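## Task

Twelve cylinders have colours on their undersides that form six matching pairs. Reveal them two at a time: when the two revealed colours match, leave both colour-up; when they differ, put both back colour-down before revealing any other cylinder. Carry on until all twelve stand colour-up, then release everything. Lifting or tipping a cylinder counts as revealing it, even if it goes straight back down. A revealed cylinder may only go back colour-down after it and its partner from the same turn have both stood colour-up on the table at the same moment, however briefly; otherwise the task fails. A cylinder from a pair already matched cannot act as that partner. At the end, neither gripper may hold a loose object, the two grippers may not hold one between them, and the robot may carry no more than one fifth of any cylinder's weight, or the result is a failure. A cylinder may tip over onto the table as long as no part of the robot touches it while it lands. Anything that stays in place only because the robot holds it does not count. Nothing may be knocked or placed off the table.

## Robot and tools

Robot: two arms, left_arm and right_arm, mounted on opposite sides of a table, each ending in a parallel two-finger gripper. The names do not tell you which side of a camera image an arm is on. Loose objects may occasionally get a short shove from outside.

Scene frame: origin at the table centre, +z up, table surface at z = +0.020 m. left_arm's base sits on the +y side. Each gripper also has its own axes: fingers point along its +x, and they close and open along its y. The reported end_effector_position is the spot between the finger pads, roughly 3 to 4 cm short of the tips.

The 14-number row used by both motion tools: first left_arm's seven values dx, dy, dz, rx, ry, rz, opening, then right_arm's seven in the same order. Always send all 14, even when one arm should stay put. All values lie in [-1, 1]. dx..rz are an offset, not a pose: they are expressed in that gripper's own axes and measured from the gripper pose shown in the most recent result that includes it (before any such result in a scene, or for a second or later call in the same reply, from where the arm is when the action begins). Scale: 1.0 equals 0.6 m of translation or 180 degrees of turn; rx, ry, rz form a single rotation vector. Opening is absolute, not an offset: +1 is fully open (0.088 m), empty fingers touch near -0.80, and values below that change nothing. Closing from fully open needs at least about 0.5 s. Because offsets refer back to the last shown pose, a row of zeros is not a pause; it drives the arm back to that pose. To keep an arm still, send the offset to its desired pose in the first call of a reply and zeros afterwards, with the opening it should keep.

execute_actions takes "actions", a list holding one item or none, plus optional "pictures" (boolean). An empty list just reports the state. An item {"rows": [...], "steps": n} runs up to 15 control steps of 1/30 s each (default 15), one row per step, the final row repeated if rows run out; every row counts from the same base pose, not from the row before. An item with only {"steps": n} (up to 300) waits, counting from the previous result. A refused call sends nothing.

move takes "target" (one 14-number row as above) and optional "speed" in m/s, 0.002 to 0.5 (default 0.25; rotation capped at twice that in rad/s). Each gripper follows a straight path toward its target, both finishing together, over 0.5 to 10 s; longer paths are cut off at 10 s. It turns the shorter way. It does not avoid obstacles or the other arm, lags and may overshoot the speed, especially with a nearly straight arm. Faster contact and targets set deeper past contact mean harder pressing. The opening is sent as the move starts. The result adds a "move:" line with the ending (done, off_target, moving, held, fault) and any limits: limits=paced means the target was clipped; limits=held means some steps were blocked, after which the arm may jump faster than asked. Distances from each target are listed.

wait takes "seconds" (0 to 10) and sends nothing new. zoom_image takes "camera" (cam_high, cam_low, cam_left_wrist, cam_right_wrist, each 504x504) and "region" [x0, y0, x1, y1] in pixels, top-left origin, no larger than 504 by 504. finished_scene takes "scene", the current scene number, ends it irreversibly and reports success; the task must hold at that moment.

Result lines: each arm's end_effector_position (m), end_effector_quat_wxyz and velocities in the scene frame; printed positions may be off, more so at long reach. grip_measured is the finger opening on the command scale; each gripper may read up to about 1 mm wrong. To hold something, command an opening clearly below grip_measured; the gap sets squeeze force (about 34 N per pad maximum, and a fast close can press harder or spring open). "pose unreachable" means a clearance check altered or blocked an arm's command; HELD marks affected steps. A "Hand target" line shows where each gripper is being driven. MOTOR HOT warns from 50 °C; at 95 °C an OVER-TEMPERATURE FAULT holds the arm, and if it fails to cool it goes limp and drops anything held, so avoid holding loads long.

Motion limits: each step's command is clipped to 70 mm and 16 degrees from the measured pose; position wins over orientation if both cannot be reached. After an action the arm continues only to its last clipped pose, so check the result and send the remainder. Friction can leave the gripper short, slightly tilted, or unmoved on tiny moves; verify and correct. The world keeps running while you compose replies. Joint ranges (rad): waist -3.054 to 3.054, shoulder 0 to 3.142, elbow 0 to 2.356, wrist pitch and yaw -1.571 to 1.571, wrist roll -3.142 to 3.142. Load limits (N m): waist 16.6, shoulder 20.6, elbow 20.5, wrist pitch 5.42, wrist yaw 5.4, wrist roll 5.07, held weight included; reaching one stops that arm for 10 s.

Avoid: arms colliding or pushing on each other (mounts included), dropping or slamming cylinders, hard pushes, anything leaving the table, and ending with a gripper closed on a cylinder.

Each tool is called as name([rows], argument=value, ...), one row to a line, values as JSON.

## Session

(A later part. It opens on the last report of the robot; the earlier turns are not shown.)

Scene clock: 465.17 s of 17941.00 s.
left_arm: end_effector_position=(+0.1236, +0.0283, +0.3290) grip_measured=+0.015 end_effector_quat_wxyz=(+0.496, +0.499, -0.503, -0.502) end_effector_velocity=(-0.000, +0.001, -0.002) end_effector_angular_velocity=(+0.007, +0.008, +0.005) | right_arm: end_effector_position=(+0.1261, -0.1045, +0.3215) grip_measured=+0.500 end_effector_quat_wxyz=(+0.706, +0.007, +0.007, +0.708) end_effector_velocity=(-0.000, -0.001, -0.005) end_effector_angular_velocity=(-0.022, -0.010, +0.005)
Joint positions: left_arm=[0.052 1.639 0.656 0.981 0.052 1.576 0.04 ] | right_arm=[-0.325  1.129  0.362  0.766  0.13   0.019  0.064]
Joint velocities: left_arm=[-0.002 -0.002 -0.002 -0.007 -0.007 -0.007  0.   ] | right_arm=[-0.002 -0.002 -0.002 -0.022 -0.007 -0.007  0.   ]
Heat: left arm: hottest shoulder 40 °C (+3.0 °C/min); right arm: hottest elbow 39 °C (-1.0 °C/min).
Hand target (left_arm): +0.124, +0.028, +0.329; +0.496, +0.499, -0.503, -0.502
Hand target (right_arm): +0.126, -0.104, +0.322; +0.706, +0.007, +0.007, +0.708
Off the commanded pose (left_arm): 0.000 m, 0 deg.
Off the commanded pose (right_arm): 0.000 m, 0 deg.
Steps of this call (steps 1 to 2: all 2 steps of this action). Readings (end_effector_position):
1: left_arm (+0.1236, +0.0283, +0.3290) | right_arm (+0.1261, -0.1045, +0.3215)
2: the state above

move(target=[0,0.001,0,0,0,0,-0.4,0.14,0,0.009,-0.006,-0.001,0,0.5], speed=0.14)

execute_actions([
  {"rows":[[0,0,0,0,0,0,-0.4,0,0,0,0,0,0,-0.4]],"steps":7},
], pictures=false)

execute_actions([
  {"rows":[[0,0,0,0,0,0,0.5,0,0,0,0,0,0,-0.4],[0,0,0,0,0,0,0.5,0,0,0,0,0,0,-0.4],[0,0,0,0,0,0,0.5,0,0,0,0,0,0,-0.4],[-0.01,0,0,0,0,0,0.5,-0.01,0,0,0,0,0,-0.4],[-0.02,0,0,0,0,0,0.5,-0.02,0,0,0,0,0,-0.4],[-0.03,0,0,0,0,0,0.5,-0.03,0,0,0,0,0,-0.4],[-0.04,0,0,0,0,0,0.5,-0.04,0,0,0,0,0,-0.4],[-0.05,0,0,0,0,0,0.5,-0.05,0,0,0,0,0,-0.4]],"steps":8},
], pictures=false)

move(target=[-0.168,-0.31,-0.215,0,0,-0.497,0.5,-0.335,-0.205,-0.325,0,0.5,0,-0.4], speed=0.4)

Scene clock: 476.93 s of 17941.00 s.
left_arm: end_effector_position=(+0.1236, +0.0283, +0.3279) grip_measured=+0.010 end_effector_quat_wxyz=(+0.495, +0.500, -0.502, -0.503) end_effector_velocity=(-0.002, +0.001, -0.007) end_effector_angular_velocity=(+0.027, +0.009, -0.010) | right_arm: end_effector_position=(+0.1264, -0.0240, +0.3256) grip_measured=+0.500 end_effector_quat_wxyz=(+0.707, +0.001, +0.001, +0.707) end_effector_velocity=(-0.000, +0.001, -0.000) end_effector_angular_velocity=(+0.002, -0.007, +0.005)
Joint positions: left_arm=[0.052 1.64  0.655 0.978 0.052 1.576 0.039] | right_arm=[-0.364  1.497  0.633  0.863  0.092  0.002  0.064]
Joint velocities: left_arm=[-0.002 -0.002 -0.007 -0.022  0.007 -0.007 -0.   ] | right_arm=[-0.002  0.007  0.002  0.007 -0.007 -0.007  0.   ]
Heat: left arm: hottest shoulder 39 °C (+0.0 °C/min); right arm: hottest wrist pitch 40 °C (-1.0 °C/min).
Hand target (left_arm): +0.124, +0.028, +0.330; +0.496, +0.499, -0.503, -0.502
Hand target (right_arm): +0.127, -0.021, +0.327; +0.707, +0.001, -0.001, +0.708
Off the commanded pose (left_arm): 0.002 m, 0 deg.
Off the commanded pose (right_arm): 0.004 m, 0 deg.
move: done

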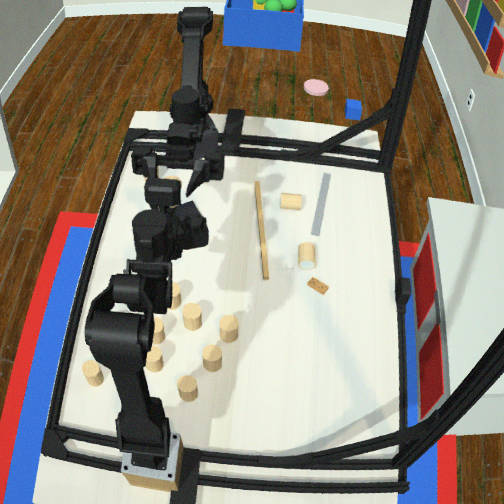

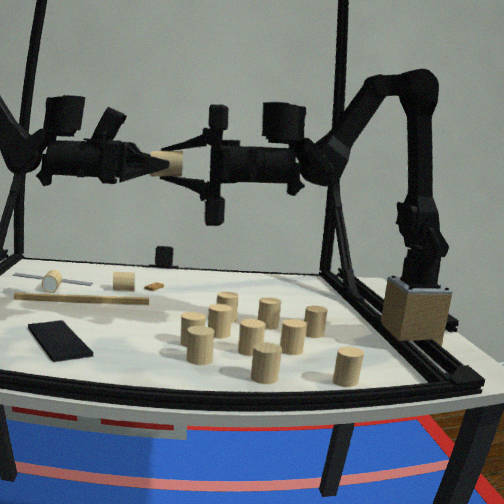

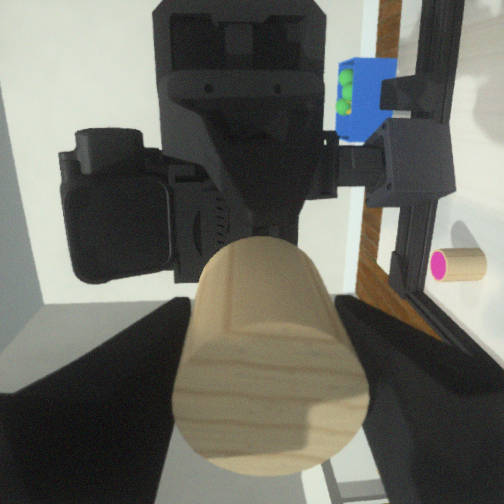

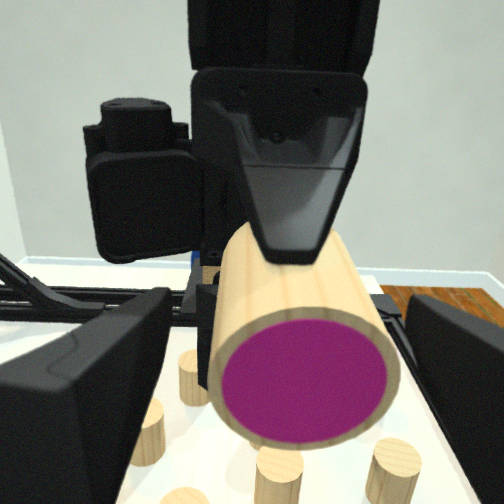

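Scene clock: 477.17 s of 17941.00 s.
left_arm: end_effector_position=(+0.1236, +0.0283, +0.3279) grip_measured=+0.010 end_effector_quat_wxyz=(+0.495, +0.500, -0.502, -0.503) end_effector_velocity=(-0.000, +0.001, -0.005) end_effector_angular_velocity=(+0.022, +0.008, +0.005) | right_arm: end_effector_position=(+0.1264, -0.0239, +0.3258) grip_measured=+0.001 end_effector_quat_wxyz=(+0.707, +0.001, +0.001, +0.707) end_effector_velocity=(-0.000, -0.001, -0.002) end_effector_angular_velocity=(-0.007, -0.008, +0.005)
Joint positions: left_arm=[0.052 1.64  0.655 0.978 0.053 1.576 0.039] | right_arm=[-0.364  1.497  0.633  0.863  0.092  0.002  0.039]
Joint velocities: left_arm=[-0.002 -0.002 -0.002 -0.022 -0.007 -0.007 -0.   ] | right_arm=[-0.002 -0.002 -0.002 -0.007 -0.007 -0.007 -0.   ]
Heat: left arm: hottest shoulder 39 °C (+0.0 °C/min); right arm: hottest wrist pitch 40 °C (-1.0 °C/min).
Hand target (left_arm): +0.124, +0.028, +0.328; +0.495, +0.500, -0.502, -0.503
Hand target (right_arm): +0.126, -0.024, +0.326; +0.707, +0.001, +0.001, +0.707
Off the commanded pose (left_arm): 0.000 m, 0 deg.
Off the commanded pose (right_arm): 0.000 m, 0 deg.
Steps of this call (steps 1 to 7: all 7 steps of this action). Readings (end_effector_position):
1: left_arm (+0.1236, +0.0283, +0.3279) | right_arm (+0.1264, -0.0239, +0.3258)
2: left_arm (+0.1236, +0.0283, +0.3279) | right_arm (+0.1264, -0.0239, +0.3258)
4: left_arm (+0.1236, +0.0283, +0.3279) | right_arm (+0.1264, -0.0239, +0.3258)
7: the state above

Scene clock: 477.43 s of 17941.00 s.
left_arm: end_effector_position=(+0.1230, +0.0413, +0.3256) grip_measured=+0.467 end_effector_quat_wxyz=(+0.493, +0.502, -0.500, -0.505) end_effector_velocity=(-0.002, +0.144, -0.019) end_effector_angular_velocity=(+0.066, -0.005, +0.015) | right_arm: end_effector_position=(+0.1268, -0.0360, +0.3212) grip_measured=+0.001 end_effector_quat_wxyz=(+0.707, -0.004, +0.005, +0.707) end_effector_velocity=(-0.000, -0.142, -0.022) end_effector_angular_velocity=(-0.051, -0.013, +0.010)
Joint positions: left_arm=[0.052 1.595 0.603 0.979 0.053 1.576 0.062] | right_arm=[-0.361  1.453  0.586  0.855  0.095  0.002  0.039]
Joint velocities: left_arm=[ 0.007 -0.515 -0.559 -0.022 -0.007  0.007  0.019] | right_arm=[ 0.046 -0.554 -0.525 -0.081  0.037 -0.007 -0.   ]
Heat: left arm: hottest shoulder 39 °C (+0.0 °C/min); right arm: hottest wrist pitch 40 °C (-1.0 °C/min).
Hand target (left_arm): +0.124, +0.056, +0.327; +0.495, +0.500, -0.502, -0.503
Hand target (right_arm): +0.126, -0.051, +0.325; +0.707, +0.001, +0.001, +0.707
Off the commanded pose (left_arm): 0.017 m, 0 deg.
Off the commanded pose (right_arm): 0.018 m, 1 deg.
Steps of this call (steps 1 to 8: all 8 steps of this action). Readings (end_effector_position):
1: left_arm (+0.1236, +0.0283, +0.3279) | right_arm (+0.1264, -0.0239, +0.3258)
2: left_arm (+0.1236, +0.0283, +0.3279) | right_arm (+0.1264, -0.0239, +0.3258)
4: left_arm (+0.1235, +0.0286, +0.3277) | right_arm (+0.1264, -0.0241, +0.3253)
8: the state above

Scene clock: 480.40 s of 17941.00 s.
left_arm: end_effector_position=(+0.2529, +0.1572, +0.1418) grip_measured=+0.500 end_effector_quat_wxyz=(-0.002, +0.709, -0.002, -0.705) end_effector_velocity=(-0.002, +0.006, -0.003) end_effector_angular_velocity=(+0.038, -0.007, +0.000) | right_arm: end_effector_position=(+0.2476, -0.2528, +0.1289) grip_measured=+0.000 end_effector_quat_wxyz=(+0.502, -0.498, +0.503, +0.497) end_effector_velocity=(+0.000, -0.001, +0.000) end_effector_angular_velocity=(-0.010, -0.003, +0.010)
Joint positions: left_arm=[ 0.428  1.963  1.223 -0.828 -0.006  1.996  0.063] | right_arm=[-0.917  1.486  0.724 -0.812  0.    -0.449  0.039]
Joint velocities: left_arm=[-0.007  0.007 -0.002 -0.022 -0.022 -0.007 -0.   ] | right_arm=[ 0.002  0.002  0.002 -0.007  0.007 -0.007  0.   ]
Heat: left arm: hottest shoulder 38 °C (-1.0 °C/min); right arm: hottest wrist pitch 40 °C (-1.0 °C/min).
Hand target (left_arm): +0.255, +0.156, +0.142; -0.003, +0.710, -0.001, -0.704
Hand target (right_arm): +0.250, -0.251, +0.130; +0.502, -0.499, +0.503, +0.495
Off the commanded pose (left_arm): 0.002 m, 0 deg.
Off the commanded pose (right_arm): 0.003 m, 1 deg.
move: done

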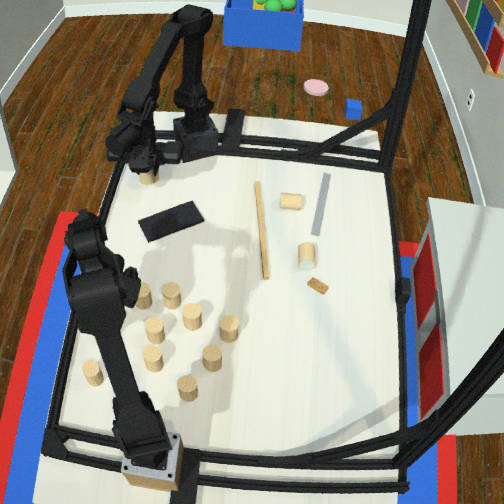

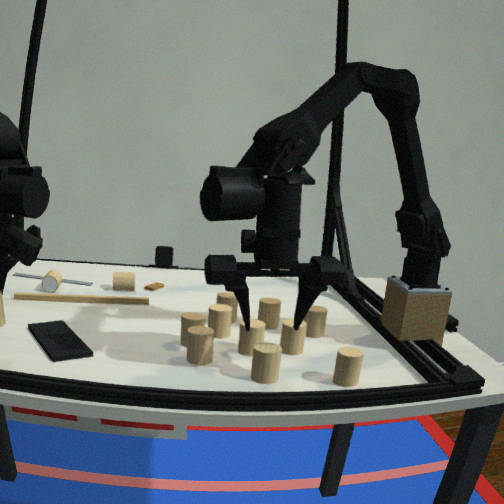

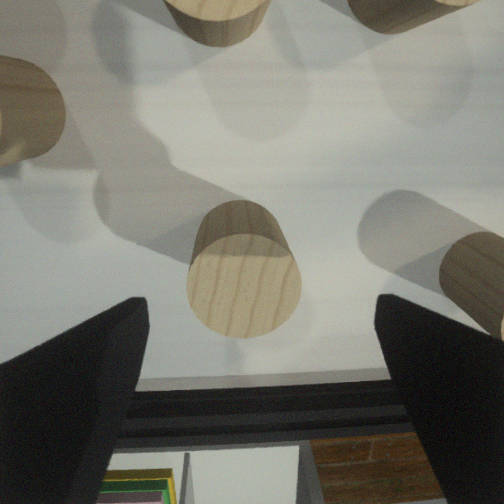

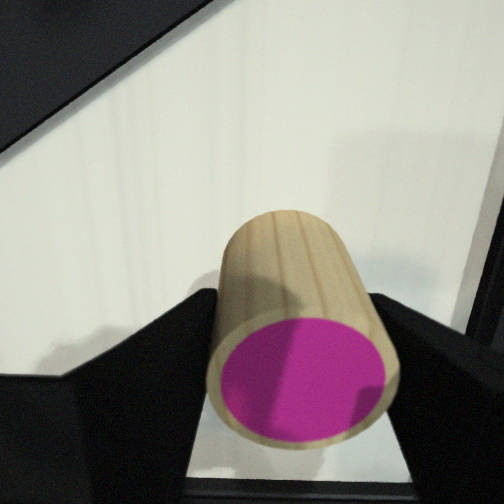

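move(target=[0.106,0.005,0,0,-0.002,-0.002,0.5,0.094,0,0,0,0.003,0,-0.4], speed=0.09)

execute_actions([
  {"rows":[[0,0,0,0,0,0,0.5,0,0,0,0,0,0,0.38]],"steps":10},
], pictures=false)

execute_actions([
  {"steps":50},
], pictures=false)

execute_actions([
  {"rows":[[0,0,0,0,0,0,-0.4,0,0,0,0,0,0,0.38]],"steps":7},
], pictures=false)

execute_actions([
  {"rows":[[-0.015,0,0,0,0,0,-0.4,-0.015,0,0,0,0,0,0.38],[-0.03,0,0,0,0,0,-0.4,-0.03,0,0,0,0,0,0.38],[-0.045,0,0,0,0,0,-0.4,-0.045,0,0,0,0,0,0.38],[-0.06,0,0,0,0,0,-0.4,-0.06,0,0,0,0,0,0.38],[-0.075,0,0,0,0,0,-0.4,-0.075,0,0,0,0,0,0.38],[-0.09,0,0,0,0,0,-0.4,-0.09,0,0,0,0,0,0.38],[-0.105,0,0,0,0,0,-0.4,-0.105,0,0,0,0,0,0.38],[-0.12,0,0,0,0,0,-0.4,-0.12,0,0,0,0,0,0.38]],"steps":10},
], pictures=false)

move(target=[-0.297,0.212,0.218,0,0,0.499,-0.4,-0.298,0.205,0.237,0,-0.501,0,0.5], speed=0.4)

execute_actions([
  {"rows":[[0,0,0,0,0,0,-0.4,0,0,0,0,0,0,0.5]],"steps":2},
], pictures=false)

Scene clock: 496.27 s of 17941.00 s.
left_arm: end_effector_position=(+0.2552, +0.1524, +0.0813) grip_measured=+0.500 end_effector_quat_wxyz=(-0.002, +0.710, -0.003, -0.705) end_effector_velocity=(+0.002, -0.004, +0.000) end_effector_angular_velocity=(-0.017, -0.016, +0.005) | right_arm: end_effector_position=(+0.2484, -0.2517, +0.0790) grip_measured=+0.000 end_effector_quat_wxyz=(+0.502, -0.498, +0.504, +0.497) end_effector_velocity=(-0.001, -0.001, +0.001) end_effector_angular_velocity=(+0.001, +0.008, +0.005)
Joint positions: left_arm=[ 0.428  2.11   1.163 -0.62  -0.006  1.996  0.063] | right_arm=[-0.917  1.635  0.623 -0.561  0.001 -0.449  0.039]
Joint velocities: left_arm=[-0.002 -0.002 -0.002  0.022 -0.007 -0.007 -0.   ] | right_arm=[-0.002 -0.007 -0.002 -0.007 -0.007 -0.007  0.   ]
Heat: left arm: hottest shoulder 38 °C (+0.0 °C/min); right arm: hottest elbow 39 °C (-2.0 °C/min).
Hand target (left_arm): +0.253, +0.154, +0.078; -0.004, +0.707, +0.000, -0.707
Hand target (right_arm): +0.248, -0.254, +0.073; +0.499, -0.500, +0.506, +0.494
Off the commanded pose (left_arm): 0.004 m, 1 deg.
Off the commanded pose (right_arm): 0.007 m, 1 deg.
move: done

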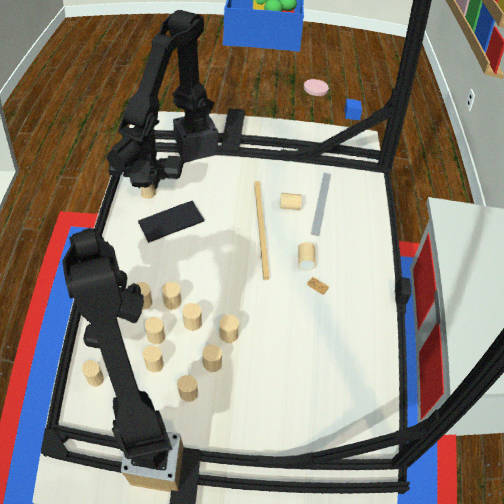

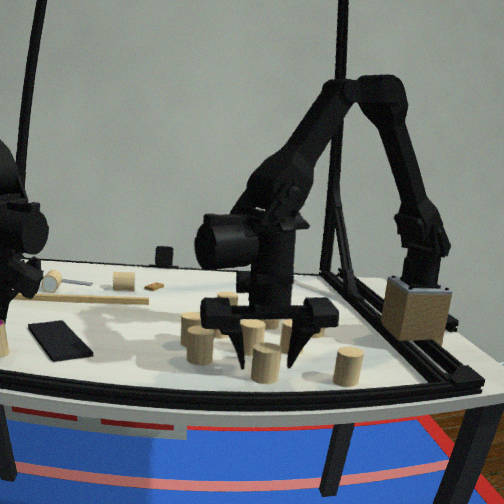

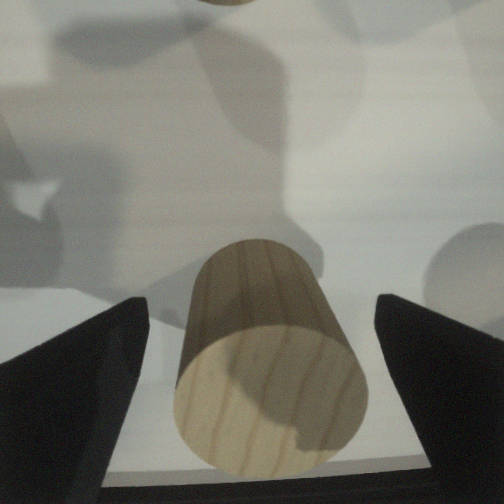

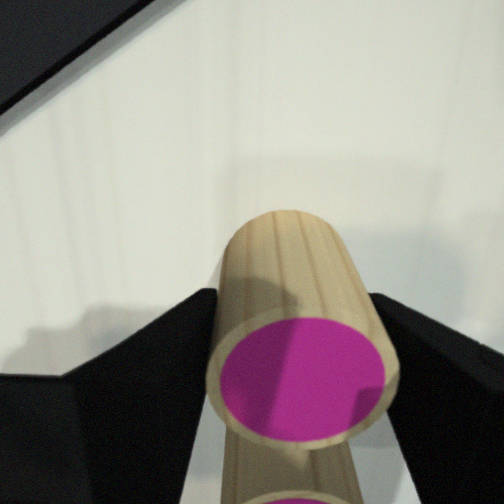

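Scene clock: 496.60 s of 17941.00 s.
left_arm: end_effector_position=(+0.2552, +0.1524, +0.0813) grip_measured=+0.500 end_effector_quat_wxyz=(-0.002, +0.710, -0.003, -0.705) end_effector_velocity=(-0.001, +0.006, -0.001) end_effector_angular_velocity=(+0.027, +0.004, +0.010) | right_arm: end_effector_position=(+0.2485, -0.2514, +0.0789) grip_measured=+0.355 end_effector_quat_wxyz=(+0.503, -0.497, +0.503, +0.497) end_effector_velocity=(-0.000, +0.001, +0.000) end_effector_angular_velocity=(+0.010, +0.003, +0.020)
Joint positions: left_arm=[ 0.428  2.11   1.163 -0.62  -0.006  1.996  0.063] | right_arm=[-0.917  1.635  0.623 -0.559  0.001 -0.449  0.056]
Joint velocities: left_arm=[ 0.002  0.002 -0.002 -0.022 -0.007 -0.007 -0.   ] | right_arm=[-0.002 -0.002 -0.002  0.007 -0.007 -0.022  0.012]
Heat: left arm: hottest shoulder 38 °C (+0.0 °C/min); right arm: hottest elbow 39 °C (-2.0 °C/min).
Hand target (left_arm): +0.255, +0.152, +0.081; -0.002, +0.710, -0.003, -0.705
Hand target (right_arm): +0.248, -0.252, +0.079; +0.502, -0.498, +0.504, +0.496
Off the commanded pose (left_arm): 0.000 m, 0 deg.
Off the commanded pose (right_arm): 0.000 m, 0 deg.
Steps of this call (steps 1 to 10: all 10 steps of this action). Readings (end_effector_position):
1: left_arm (+0.2552, +0.1524, +0.0813) | right_arm (+0.2484, -0.2517, +0.0789)
2: left_arm (+0.2552, +0.1524, +0.0813) | right_arm (+0.2484, -0.2518, +0.0789)
4: left_arm (+0.2552, +0.1524, +0.0813) | right_arm (+0.2490, -0.2504, +0.0789)
8: left_arm (+0.2552, +0.1524, +0.0813) | right_arm (+0.2486, -0.2511, +0.0789)
10: the state above

Scene clock: 498.27 s of 17941.00 s.
left_arm: end_effector_position=(+0.2552, +0.1524, +0.0813) grip_measured=+0.500 end_effector_quat_wxyz=(-0.002, +0.710, -0.003, -0.705) end_effector_velocity=(+0.001, +0.002, -0.000) end_effector_angular_velocity=(+0.010, -0.004, +0.010) | right_arm: end_effector_position=(+0.2485, -0.2514, +0.0789) grip_measured=+0.380 end_effector_quat_wxyz=(+0.502, -0.498, +0.503, +0.497) end_effector_velocity=(-0.003, +0.001, +0.001) end_effector_angular_velocity=(+0.008, +0.021, +0.005)
Joint positions: left_arm=[ 0.428  2.11   1.163 -0.62  -0.006  1.996  0.063] | right_arm=[-0.917  1.635  0.623 -0.56   0.001 -0.449  0.058]
Joint velocities: left_arm=[ 0.002  0.002  0.002 -0.007 -0.007 -0.007 -0.   ] | right_arm=[-0.002 -0.002  0.002 -0.007 -0.022 -0.007 -0.   ]
Heat: left arm: hottest shoulder 38 °C (+0.0 °C/min); right arm: hottest elbow 39 °C (-2.0 °C/min).
Hand target (left_arm): +0.255, +0.152, +0.081; -0.002, +0.710, -0.003, -0.705
Hand target (right_arm): +0.248, -0.252, +0.079; +0.502, -0.498, +0.504, +0.496
Off the commanded pose (left_arm): 0.000 m, 0 deg.
Off the commanded pose (right_arm): 0.000 m, 0 deg.
Steps of this call (steps 1 to 50: nothing new was sent). Readings (end_effector_position):
1: left_arm (+0.2552, +0.1524, +0.0813) | right_arm (+0.2486, -0.2513, +0.0790)
2: left_arm (+0.2552, +0.1524, +0.0813) | right_arm (+0.2486, -0.2513, +0.0790)
4: left_arm (+0.2552, +0.1524, +0.0813) | right_arm (+0.2485, -0.2514, +0.0789)
8: left_arm (+0.2552, +0.1524, +0.0813) | right_arm (+0.2485, -0.2514, +0.0789)
50: the state above

Scene clock: 498.50 s of 17941.00 s.
left_arm: end_effector_position=(+0.2552, +0.1527, +0.0813) grip_measured=+0.018 end_effector_quat_wxyz=(-0.002, +0.709, -0.002, -0.705) end_effector_velocity=(-0.001, +0.002, +0.000) end_effector_angular_velocity=(+0.010, -0.004, +0.005) | right_arm: end_effector_position=(+0.2485, -0.2514, +0.0789) grip_measured=+0.380 end_effector_quat_wxyz=(+0.502, -0.498, +0.503, +0.497) end_effector_velocity=(-0.002, -0.003, +0.001) end_effector_angular_velocity=(-0.012, +0.014, +0.034)
Joint positions: left_arm=[ 0.428  2.11   1.163 -0.621 -0.006  1.996  0.04 ] | right_arm=[-0.917  1.635  0.623 -0.56   0.001 -0.449  0.058]
Joint velocities: left_arm=[-0.002 -0.002 -0.002 -0.007 -0.007 -0.007 -0.   ] | right_arm=[-0.002 -0.002  0.002 -0.022 -0.007 -0.037 -0.   ]
Heat: left arm: hottest shoulder 38 °C (+0.0 °C/min); right arm: hottest elbow 39 °C (-2.0 °C/min).
Hand target (left_arm): +0.255, +0.152, +0.081; -0.002, +0.710, -0.003, -0.705
Hand target (right_arm): +0.248, -0.251, +0.079; +0.502, -0.498, +0.503, +0.497
Off the commanded pose (left_arm): 0.000 m, 0 deg.
Off the commanded pose (right_arm): 0.000 m, 0 deg.
Steps of this call (steps 1 to 7: all 7 steps of this action). Readings (end_effector_position):
1: left_arm (+0.2552, +0.1524, +0.0813) | right_arm (+0.2485, -0.2514, +0.0789)
2: left_arm (+0.2552, +0.1524, +0.0813) | right_arm (+0.2485, -0.2514, +0.0789)
4: left_arm (+0.2552, +0.1524, +0.0813) | right_arm (+0.2485, -0.2514, +0.0789)
7: the state above

Scene clock: 498.83 s of 17941.00 s.
left_arm: end_effector_position=(+0.2534, +0.1565, +0.1348) grip_measured=+0.018 end_effector_quat_wxyz=(-0.007, +0.707, +0.003, -0.707) end_effector_velocity=(+0.032, -0.067, +0.214) end_effector_angular_velocity=(-0.325, -0.153, -0.005) | right_arm: end_effector_position=(+0.2479, -0.2527, +0.1327) grip_measured=+0.380 end_effector_quat_wxyz=(+0.500, -0.499, +0.506, +0.496) end_effector_velocity=(+0.019, +0.040, +0.185) end_effector_angular_velocity=(+0.198, -0.090, +0.005)
Joint positions: left_arm=[ 0.428  1.99   1.231 -0.825 -0.006  1.996  0.04 ] | right_arm=[-0.917  1.485  0.741 -0.837  0.001 -0.449  0.058]
Joint velocities: left_arm=[ 0.002 -0.418  0.359 -0.418 -0.007  0.007  0.   ] | right_arm=[-0.002 -0.422  0.462 -0.667 -0.007 -0.007 -0.   ]
Heat: left arm: hottest shoulder 38 °C (+0.0 °C/min); right arm: hottest elbow 39 °C (-2.0 °C/min).
Hand target (left_arm): +0.254, +0.153, +0.153; -0.002, +0.710, -0.003, -0.705
Hand target (right_arm): +0.248, -0.251, +0.149; +0.503, -0.497, +0.502, +0.497
Off the commanded pose (left_arm): 0.019 m, 1 deg.
Off the commanded pose (right_arm): 0.018 m, 1 deg.
Steps of this call (steps 1 to 10: all 10 steps of this action). Readings (end_effector_position):
1: left_arm (+0.2550, +0.1530, +0.0815) | right_arm (+0.2481, -0.2522, +0.0795)
2: left_arm (+0.2543, +0.1545, +0.0828) | right_arm (+0.2471, -0.2542, +0.0814)
4: left_arm (+0.2519, +0.1599, +0.0894) | right_arm (+0.2452, -0.2581, +0.0893)
8: left_arm (+0.2519, +0.1601, +0.1187) | right_arm (+0.2465, -0.2554, +0.1185)
10: the state above

Scene clock: 501.77 s of 17941.00 s.
left_arm: end_effector_position=(+0.1219, +0.0272, +0.3283) grip_measured=+0.015 end_effector_quat_wxyz=(+0.495, +0.500, -0.500, -0.505) end_effector_velocity=(-0.002, +0.000, +0.003) end_effector_angular_velocity=(-0.017, +0.007, -0.010) | right_arm: end_effector_position=(+0.1256, -0.1083, +0.3273) grip_measured=+0.500 end_effector_quat_wxyz=(+0.706, +0.005, +0.007, +0.708) end_effector_velocity=(+0.002, +0.000, -0.004) end_effector_angular_velocity=(-0.007, -0.023, -0.010)
Joint positions: left_arm=[0.046 1.64  0.661 0.969 0.047 1.571 0.04 ] | right_arm=[-0.32   1.088  0.371  0.715  0.134  0.017  0.064]
Joint velocities: left_arm=[-0.002  0.002 -0.002  0.022  0.007 -0.007 -0.   ] | right_arm=[-0.002  0.007 -0.007  0.007  0.007 -0.022 -0.   ]
Heat: left arm: hottest shoulder 38 °C (+0.0 °C/min); right arm: hottest elbow 39 °C (-2.0 °C/min).
Hand target (left_arm): +0.121, +0.028, +0.325; +0.495, +0.500, -0.498, -0.507
Hand target (right_arm): +0.125, -0.109, +0.321; +0.707, -0.002, +0.010, +0.708
Off the commanded pose (left_arm): 0.003 m, 0 deg.
Off the commanded pose (right_arm): 0.006 m, 1 deg.
move: done

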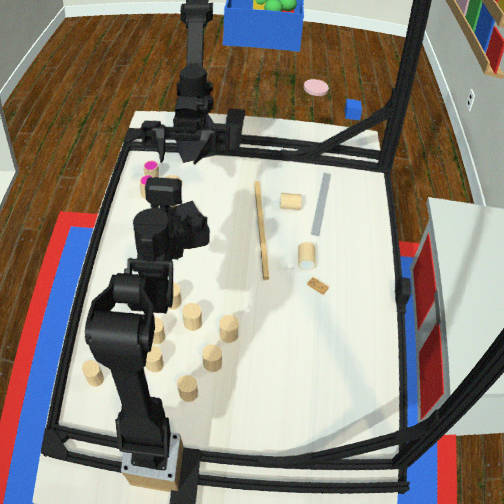

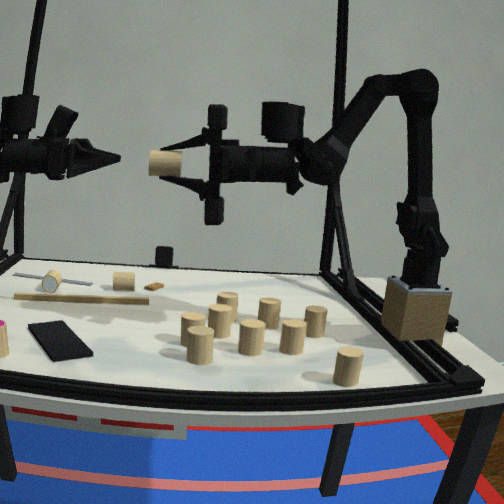

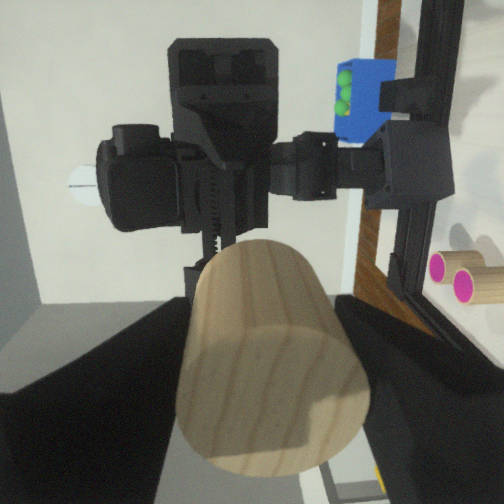

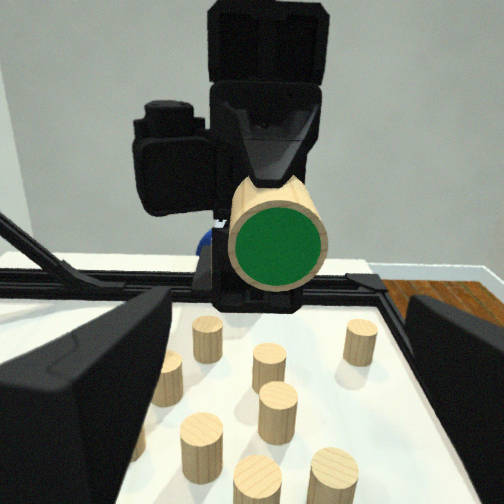

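Scene clock: 501.83 s of 17941.00 s.
left_arm: end_effector_position=(+0.1219, +0.0272, +0.3284) grip_measured=+0.015 end_effector_quat_wxyz=(+0.495, +0.500, -0.500, -0.505) end_effector_velocity=(+0.000, -0.000, +0.000) end_effector_angular_velocity=(+0.003, +0.022, +0.005) | right_arm: end_effector_position=(+0.1256, -0.1083, +0.3273) grip_measured=+0.500 end_effector_quat_wxyz=(+0.706, +0.005, +0.007, +0.708) end_effector_velocity=(-0.000, -0.001, -0.002) end_effector_angular_velocity=(-0.007, +0.006, +0.005)
Joint positions: left_arm=[0.046 1.64  0.661 0.969 0.047 1.571 0.04 ] | right_arm=[-0.32   1.088  0.371  0.715  0.134  0.017  0.064]
Joint velocities: left_arm=[-0.002 -0.002  0.002 -0.007 -0.007 -0.022 -0.   ] | right_arm=[-0.002 -0.002 -0.002 -0.007 -0.007  0.007  0.   ]
Heat: left arm: hottest shoulder 38 °C (+0.0 °C/min); right arm: hottest elbow 39 °C (-2.0 °C/min).
Hand target (left_arm): +0.122, +0.027, +0.328; +0.495, +0.500, -0.500, -0.505
Hand target (right_arm): +0.126, -0.108, +0.327; +0.706, +0.005, +0.007, +0.708
Off the commanded pose (left_arm): 0.000 m, 0 deg.
Off the commanded pose (right_arm): 0.000 m, 0 deg.
Steps of this call (steps 1 to 2: all 2 steps of this action). Readings (end_effector_position):
1: left_arm (+0.1219, +0.0272, +0.3284) | right_arm (+0.1256, -0.1083, +0.3273)
2: the state above

move(target=[0,0.001,0,0,0,0.002,-0.4,0.145,0.001,-0.003,-0.005,-0.001,0,0.5], speed=0.14)

execute_actions([
  {"rows":[[0,0,0,0,0,0,-0.4,0,0,0,0,0,0,-0.4]],"steps":7},
], pictures=false)

execute_actions([
  {"rows":[[0,0,0,0,0,0,0.5,0,0,0,0,0,0,-0.4],[0,0,0,0,0,0,0.5,0,0,0,0,0,0,-0.4],[0,0,0,0,0,0,0.5,0,0,0,0,0,0,-0.4],[-0.01,0,0,0,0,0,0.5,-0.01,0,0,0,0,0,-0.4],[-0.02,0,0,0,0,0,0.5,-0.02,0,0,0,0,0,-0.4],[-0.03,0,0,0,0,0,0.5,-0.03,0,0,0,0,0,-0.4],[-0.04,0,0,0,0,0,0.5,-0.04,0,0,0,0,0,-0.4],[-0.05,0,0,0,0,0,0.5,-0.05,0,0,0,0,0,-0.4]],"steps":8},
], pictures=false)

move(target=[-0.153,-0.308,-0.044,0,0,-0.496,0.35,-0.357,0.155,-0.33,0,0.5,0,-0.4], speed=0.4)

Scene clock: 518.27 s of 17941.00 s.
left_arm: end_effector_position=(+0.1219, +0.0273, +0.3287) grip_measured=+0.010 end_effector_quat_wxyz=(+0.496, +0.499, -0.501, -0.504) end_effector_velocity=(+0.000, -0.000, +0.000) end_effector_angular_velocity=(+0.003, +0.007, +0.005) | right_arm: end_effector_position=(+0.1251, -0.0248, +0.3242) grip_measured=+0.500 end_effector_quat_wxyz=(+0.706, +0.000, +0.001, +0.708) end_effector_velocity=(-0.000, +0.002, -0.001) end_effector_angular_velocity=(-0.007, -0.008, +0.005)
Joint positions: left_arm=[0.046 1.641 0.661 0.974 0.047 1.571 0.039] | right_arm=[-0.36   1.497  0.628  0.868  0.096  0.003  0.064]
Joint velocities: left_arm=[-0.002 -0.002  0.002 -0.007 -0.007 -0.007  0.   ] | right_arm=[-0.002  0.007  0.007 -0.007 -0.007 -0.007 -0.   ]
Heat: left arm: hottest shoulder 37 °C (-2.0 °C/min); right arm: hottest elbow 39 °C (-1.0 °C/min).
Hand target (left_arm): +0.122, +0.027, +0.329; +0.497, +0.498, -0.502, -0.503
Hand target (right_arm): +0.125, -0.021, +0.325; +0.706, +0.001, -0.000, +0.708
Off the commanded pose (left_arm): 0.000 m, 0 deg.
Off the commanded pose (right_arm): 0.004 m, 0 deg.
move: done

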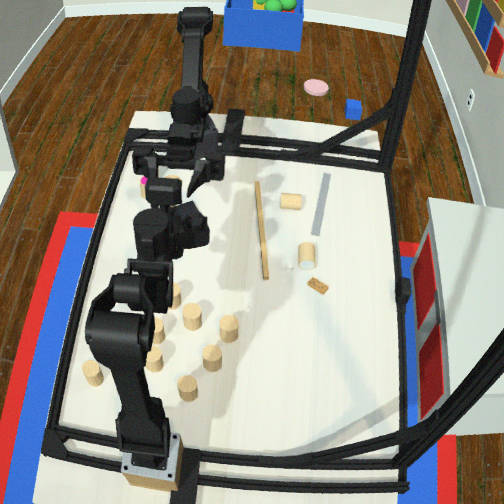

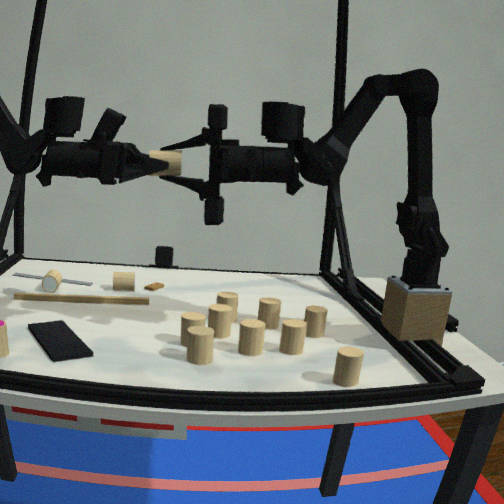

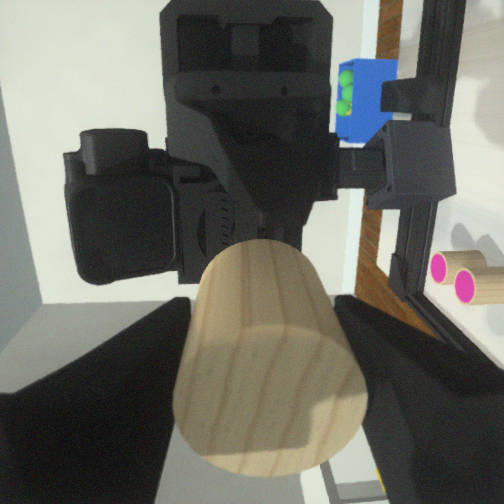

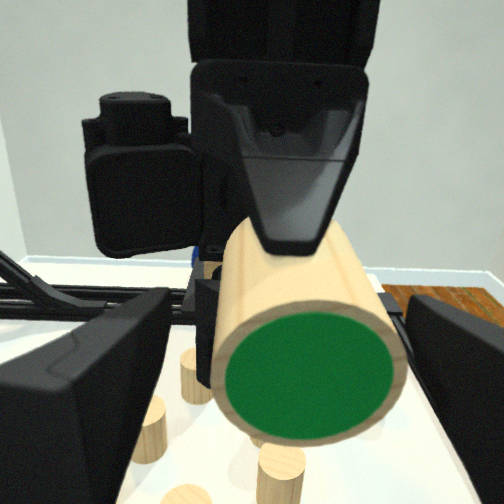

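Scene clock: 518.50 s of 17941.00 s.
left_arm: end_effector_position=(+0.1214, +0.0273, +0.3287) grip_measured=+0.010 end_effector_quat_wxyz=(+0.495, +0.499, -0.501, -0.505) end_effector_velocity=(+0.002, +0.001, -0.002) end_effector_angular_velocity=(+0.007, +0.007, +0.020) | right_arm: end_effector_position=(+0.1253, -0.0248, +0.3240) grip_measured=+0.001 end_effector_quat_wxyz=(+0.707, +0.000, +0.002, +0.707) end_effector_velocity=(+0.000, -0.001, -0.002) end_effector_angular_velocity=(-0.002, -0.022, +0.005)
Joint positions: left_arm=[0.045 1.641 0.661 0.974 0.048 1.571 0.039] | right_arm=[-0.36   1.497  0.628  0.868  0.096  0.003  0.039]
Joint velocities: left_arm=[-0.002 -0.002 -0.002 -0.007 -0.022 -0.007 -0.   ] | right_arm=[-0.002  0.002 -0.007  0.007 -0.007 -0.022 -0.   ]
Heat: left arm: hottest shoulder 37 °C (-2.0 °C/min); right arm: hottest elbow 39 °C (-1.0 °C/min).
Hand target (left_arm): +0.122, +0.027, +0.329; +0.496, +0.499, -0.501, -0.504
Hand target (right_arm): +0.125, -0.025, +0.324; +0.706, +0.000, +0.002, +0.708
Off the commanded pose (left_arm): 0.000 m, 0 deg.
Off the commanded pose (right_arm): 0.000 m, 0 deg.
Steps of this call (steps 1 to 7: all 7 steps of this action). Readings (end_effector_position):
1: left_arm (+0.1219, +0.0273, +0.3287) | right_arm (+0.1251, -0.0248, +0.3240)
2: left_arm (+0.1219, +0.0273, +0.3287) | right_arm (+0.1251, -0.0248, +0.3240)
4: left_arm (+0.1219, +0.0273, +0.3287) | right_arm (+0.1251, -0.0248, +0.3240)
7: the state above

Scene clock: 518.77 s of 17941.00 s.
left_arm: end_effector_position=(+0.1209, +0.0402, +0.3265) grip_measured=+0.469 end_effector_quat_wxyz=(+0.494, +0.500, -0.500, -0.506) end_effector_velocity=(-0.001, +0.142, -0.016) end_effector_angular_velocity=(+0.051, -0.006, +0.024) | right_arm: end_effector_position=(+0.1256, -0.0371, +0.3196) grip_measured=+0.001 end_effector_quat_wxyz=(+0.707, -0.004, +0.005, +0.708) end_effector_velocity=(+0.001, -0.142, -0.021) end_effector_angular_velocity=(-0.046, -0.027, +0.000)
Joint positions: left_arm=[0.045 1.596 0.609 0.974 0.048 1.571 0.062] | right_arm=[-0.357  1.453  0.579  0.859  0.099  0.003  0.039]
Joint velocities: left_arm=[ 0.002 -0.51  -0.554 -0.007 -0.022  0.007  0.014] | right_arm=[ 0.051 -0.559 -0.525 -0.081  0.051 -0.022 -0.   ]
Heat: left arm: hottest shoulder 37 °C (-3.0 °C/min); right arm: hottest elbow 39 °C (-1.0 °C/min).
Hand target (left_arm): +0.122, +0.055, +0.328; +0.495, +0.499, -0.501, -0.505
Hand target (right_arm): +0.125, -0.052, +0.323; +0.707, +0.001, +0.001, +0.707
Off the commanded pose (left_arm): 0.017 m, 0 deg.
Off the commanded pose (right_arm): 0.018 m, 1 deg.
Steps of this call (steps 1 to 8: all 8 steps of this action). Readings (end_effector_position):
1: left_arm (+0.1214, +0.0273, +0.3287) | right_arm (+0.1253, -0.0248, +0.3240)
2: left_arm (+0.1214, +0.0273, +0.3287) | right_arm (+0.1253, -0.0248, +0.3240)
4: left_arm (+0.1214, +0.0275, +0.3284) | right_arm (+0.1253, -0.0249, +0.3239)
8: the state above

Scene clock: 521.67 s of 17941.00 s.
left_arm: end_effector_position=(+0.1470, +0.1483, +0.1426) grip_measured=+0.350 end_effector_quat_wxyz=(-0.002, +0.706, -0.004, -0.708) end_effector_velocity=(+0.001, -0.004, +0.003) end_effector_angular_velocity=(-0.005, -0.023, +0.000) | right_arm: end_effector_position=(+0.0340, -0.2668, +0.1241) grip_measured=+0.000 end_effector_quat_wxyz=(+0.499, -0.499, +0.507, +0.496) end_effector_velocity=(+0.000, -0.003, -0.002) end_effector_angular_velocity=(-0.018, -0.003, +0.024)
Joint positions: left_arm=[ 0.117  1.897  1.132 -0.804  0.003  1.687  0.056] | right_arm=[ 0.117  1.496  0.711 -0.793 -0.01   0.585  0.039]
Joint velocities: left_arm=[-0.007  0.002  0.017 -0.007 -0.022 -0.007 -0.   ] | right_arm=[ 0.002  0.007 -0.002 -0.007 -0.007 -0.022  0.   ]
Heat: left arm: hottest shoulder 37 °C (-3.0 °C/min); right arm: hottest elbow 40 °C (+1.0 °C/min).
Hand target (left_arm): +0.149, +0.146, +0.143; -0.002, +0.707, -0.003, -0.707
Hand target (right_arm): +0.031, -0.265, +0.125; +0.497, -0.499, +0.508, +0.496
Off the commanded pose (left_arm): 0.003 m, 0 deg.
Off the commanded pose (right_arm): 0.002 m, 1 deg.
move: done

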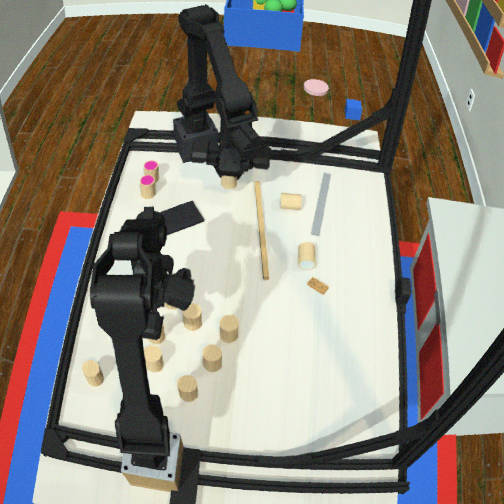

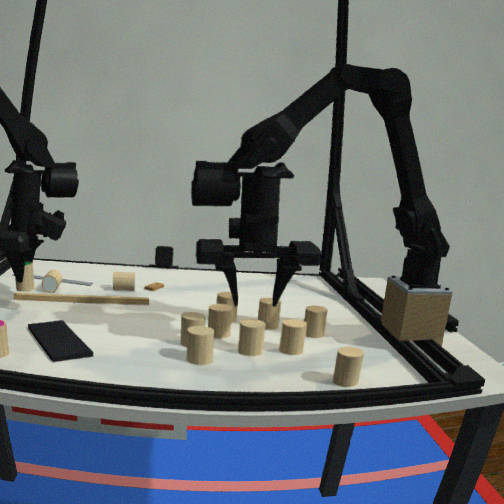

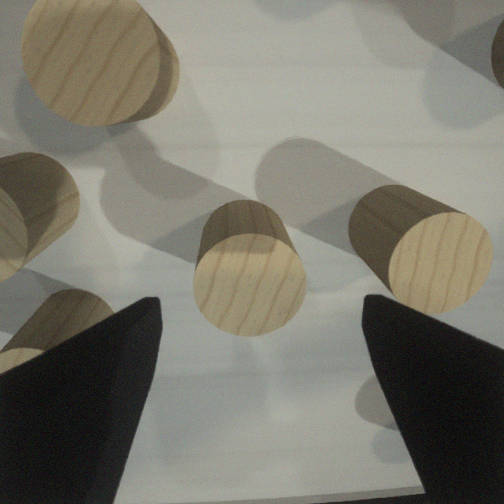

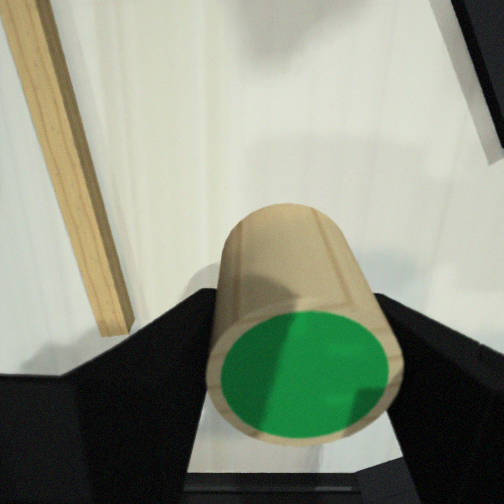

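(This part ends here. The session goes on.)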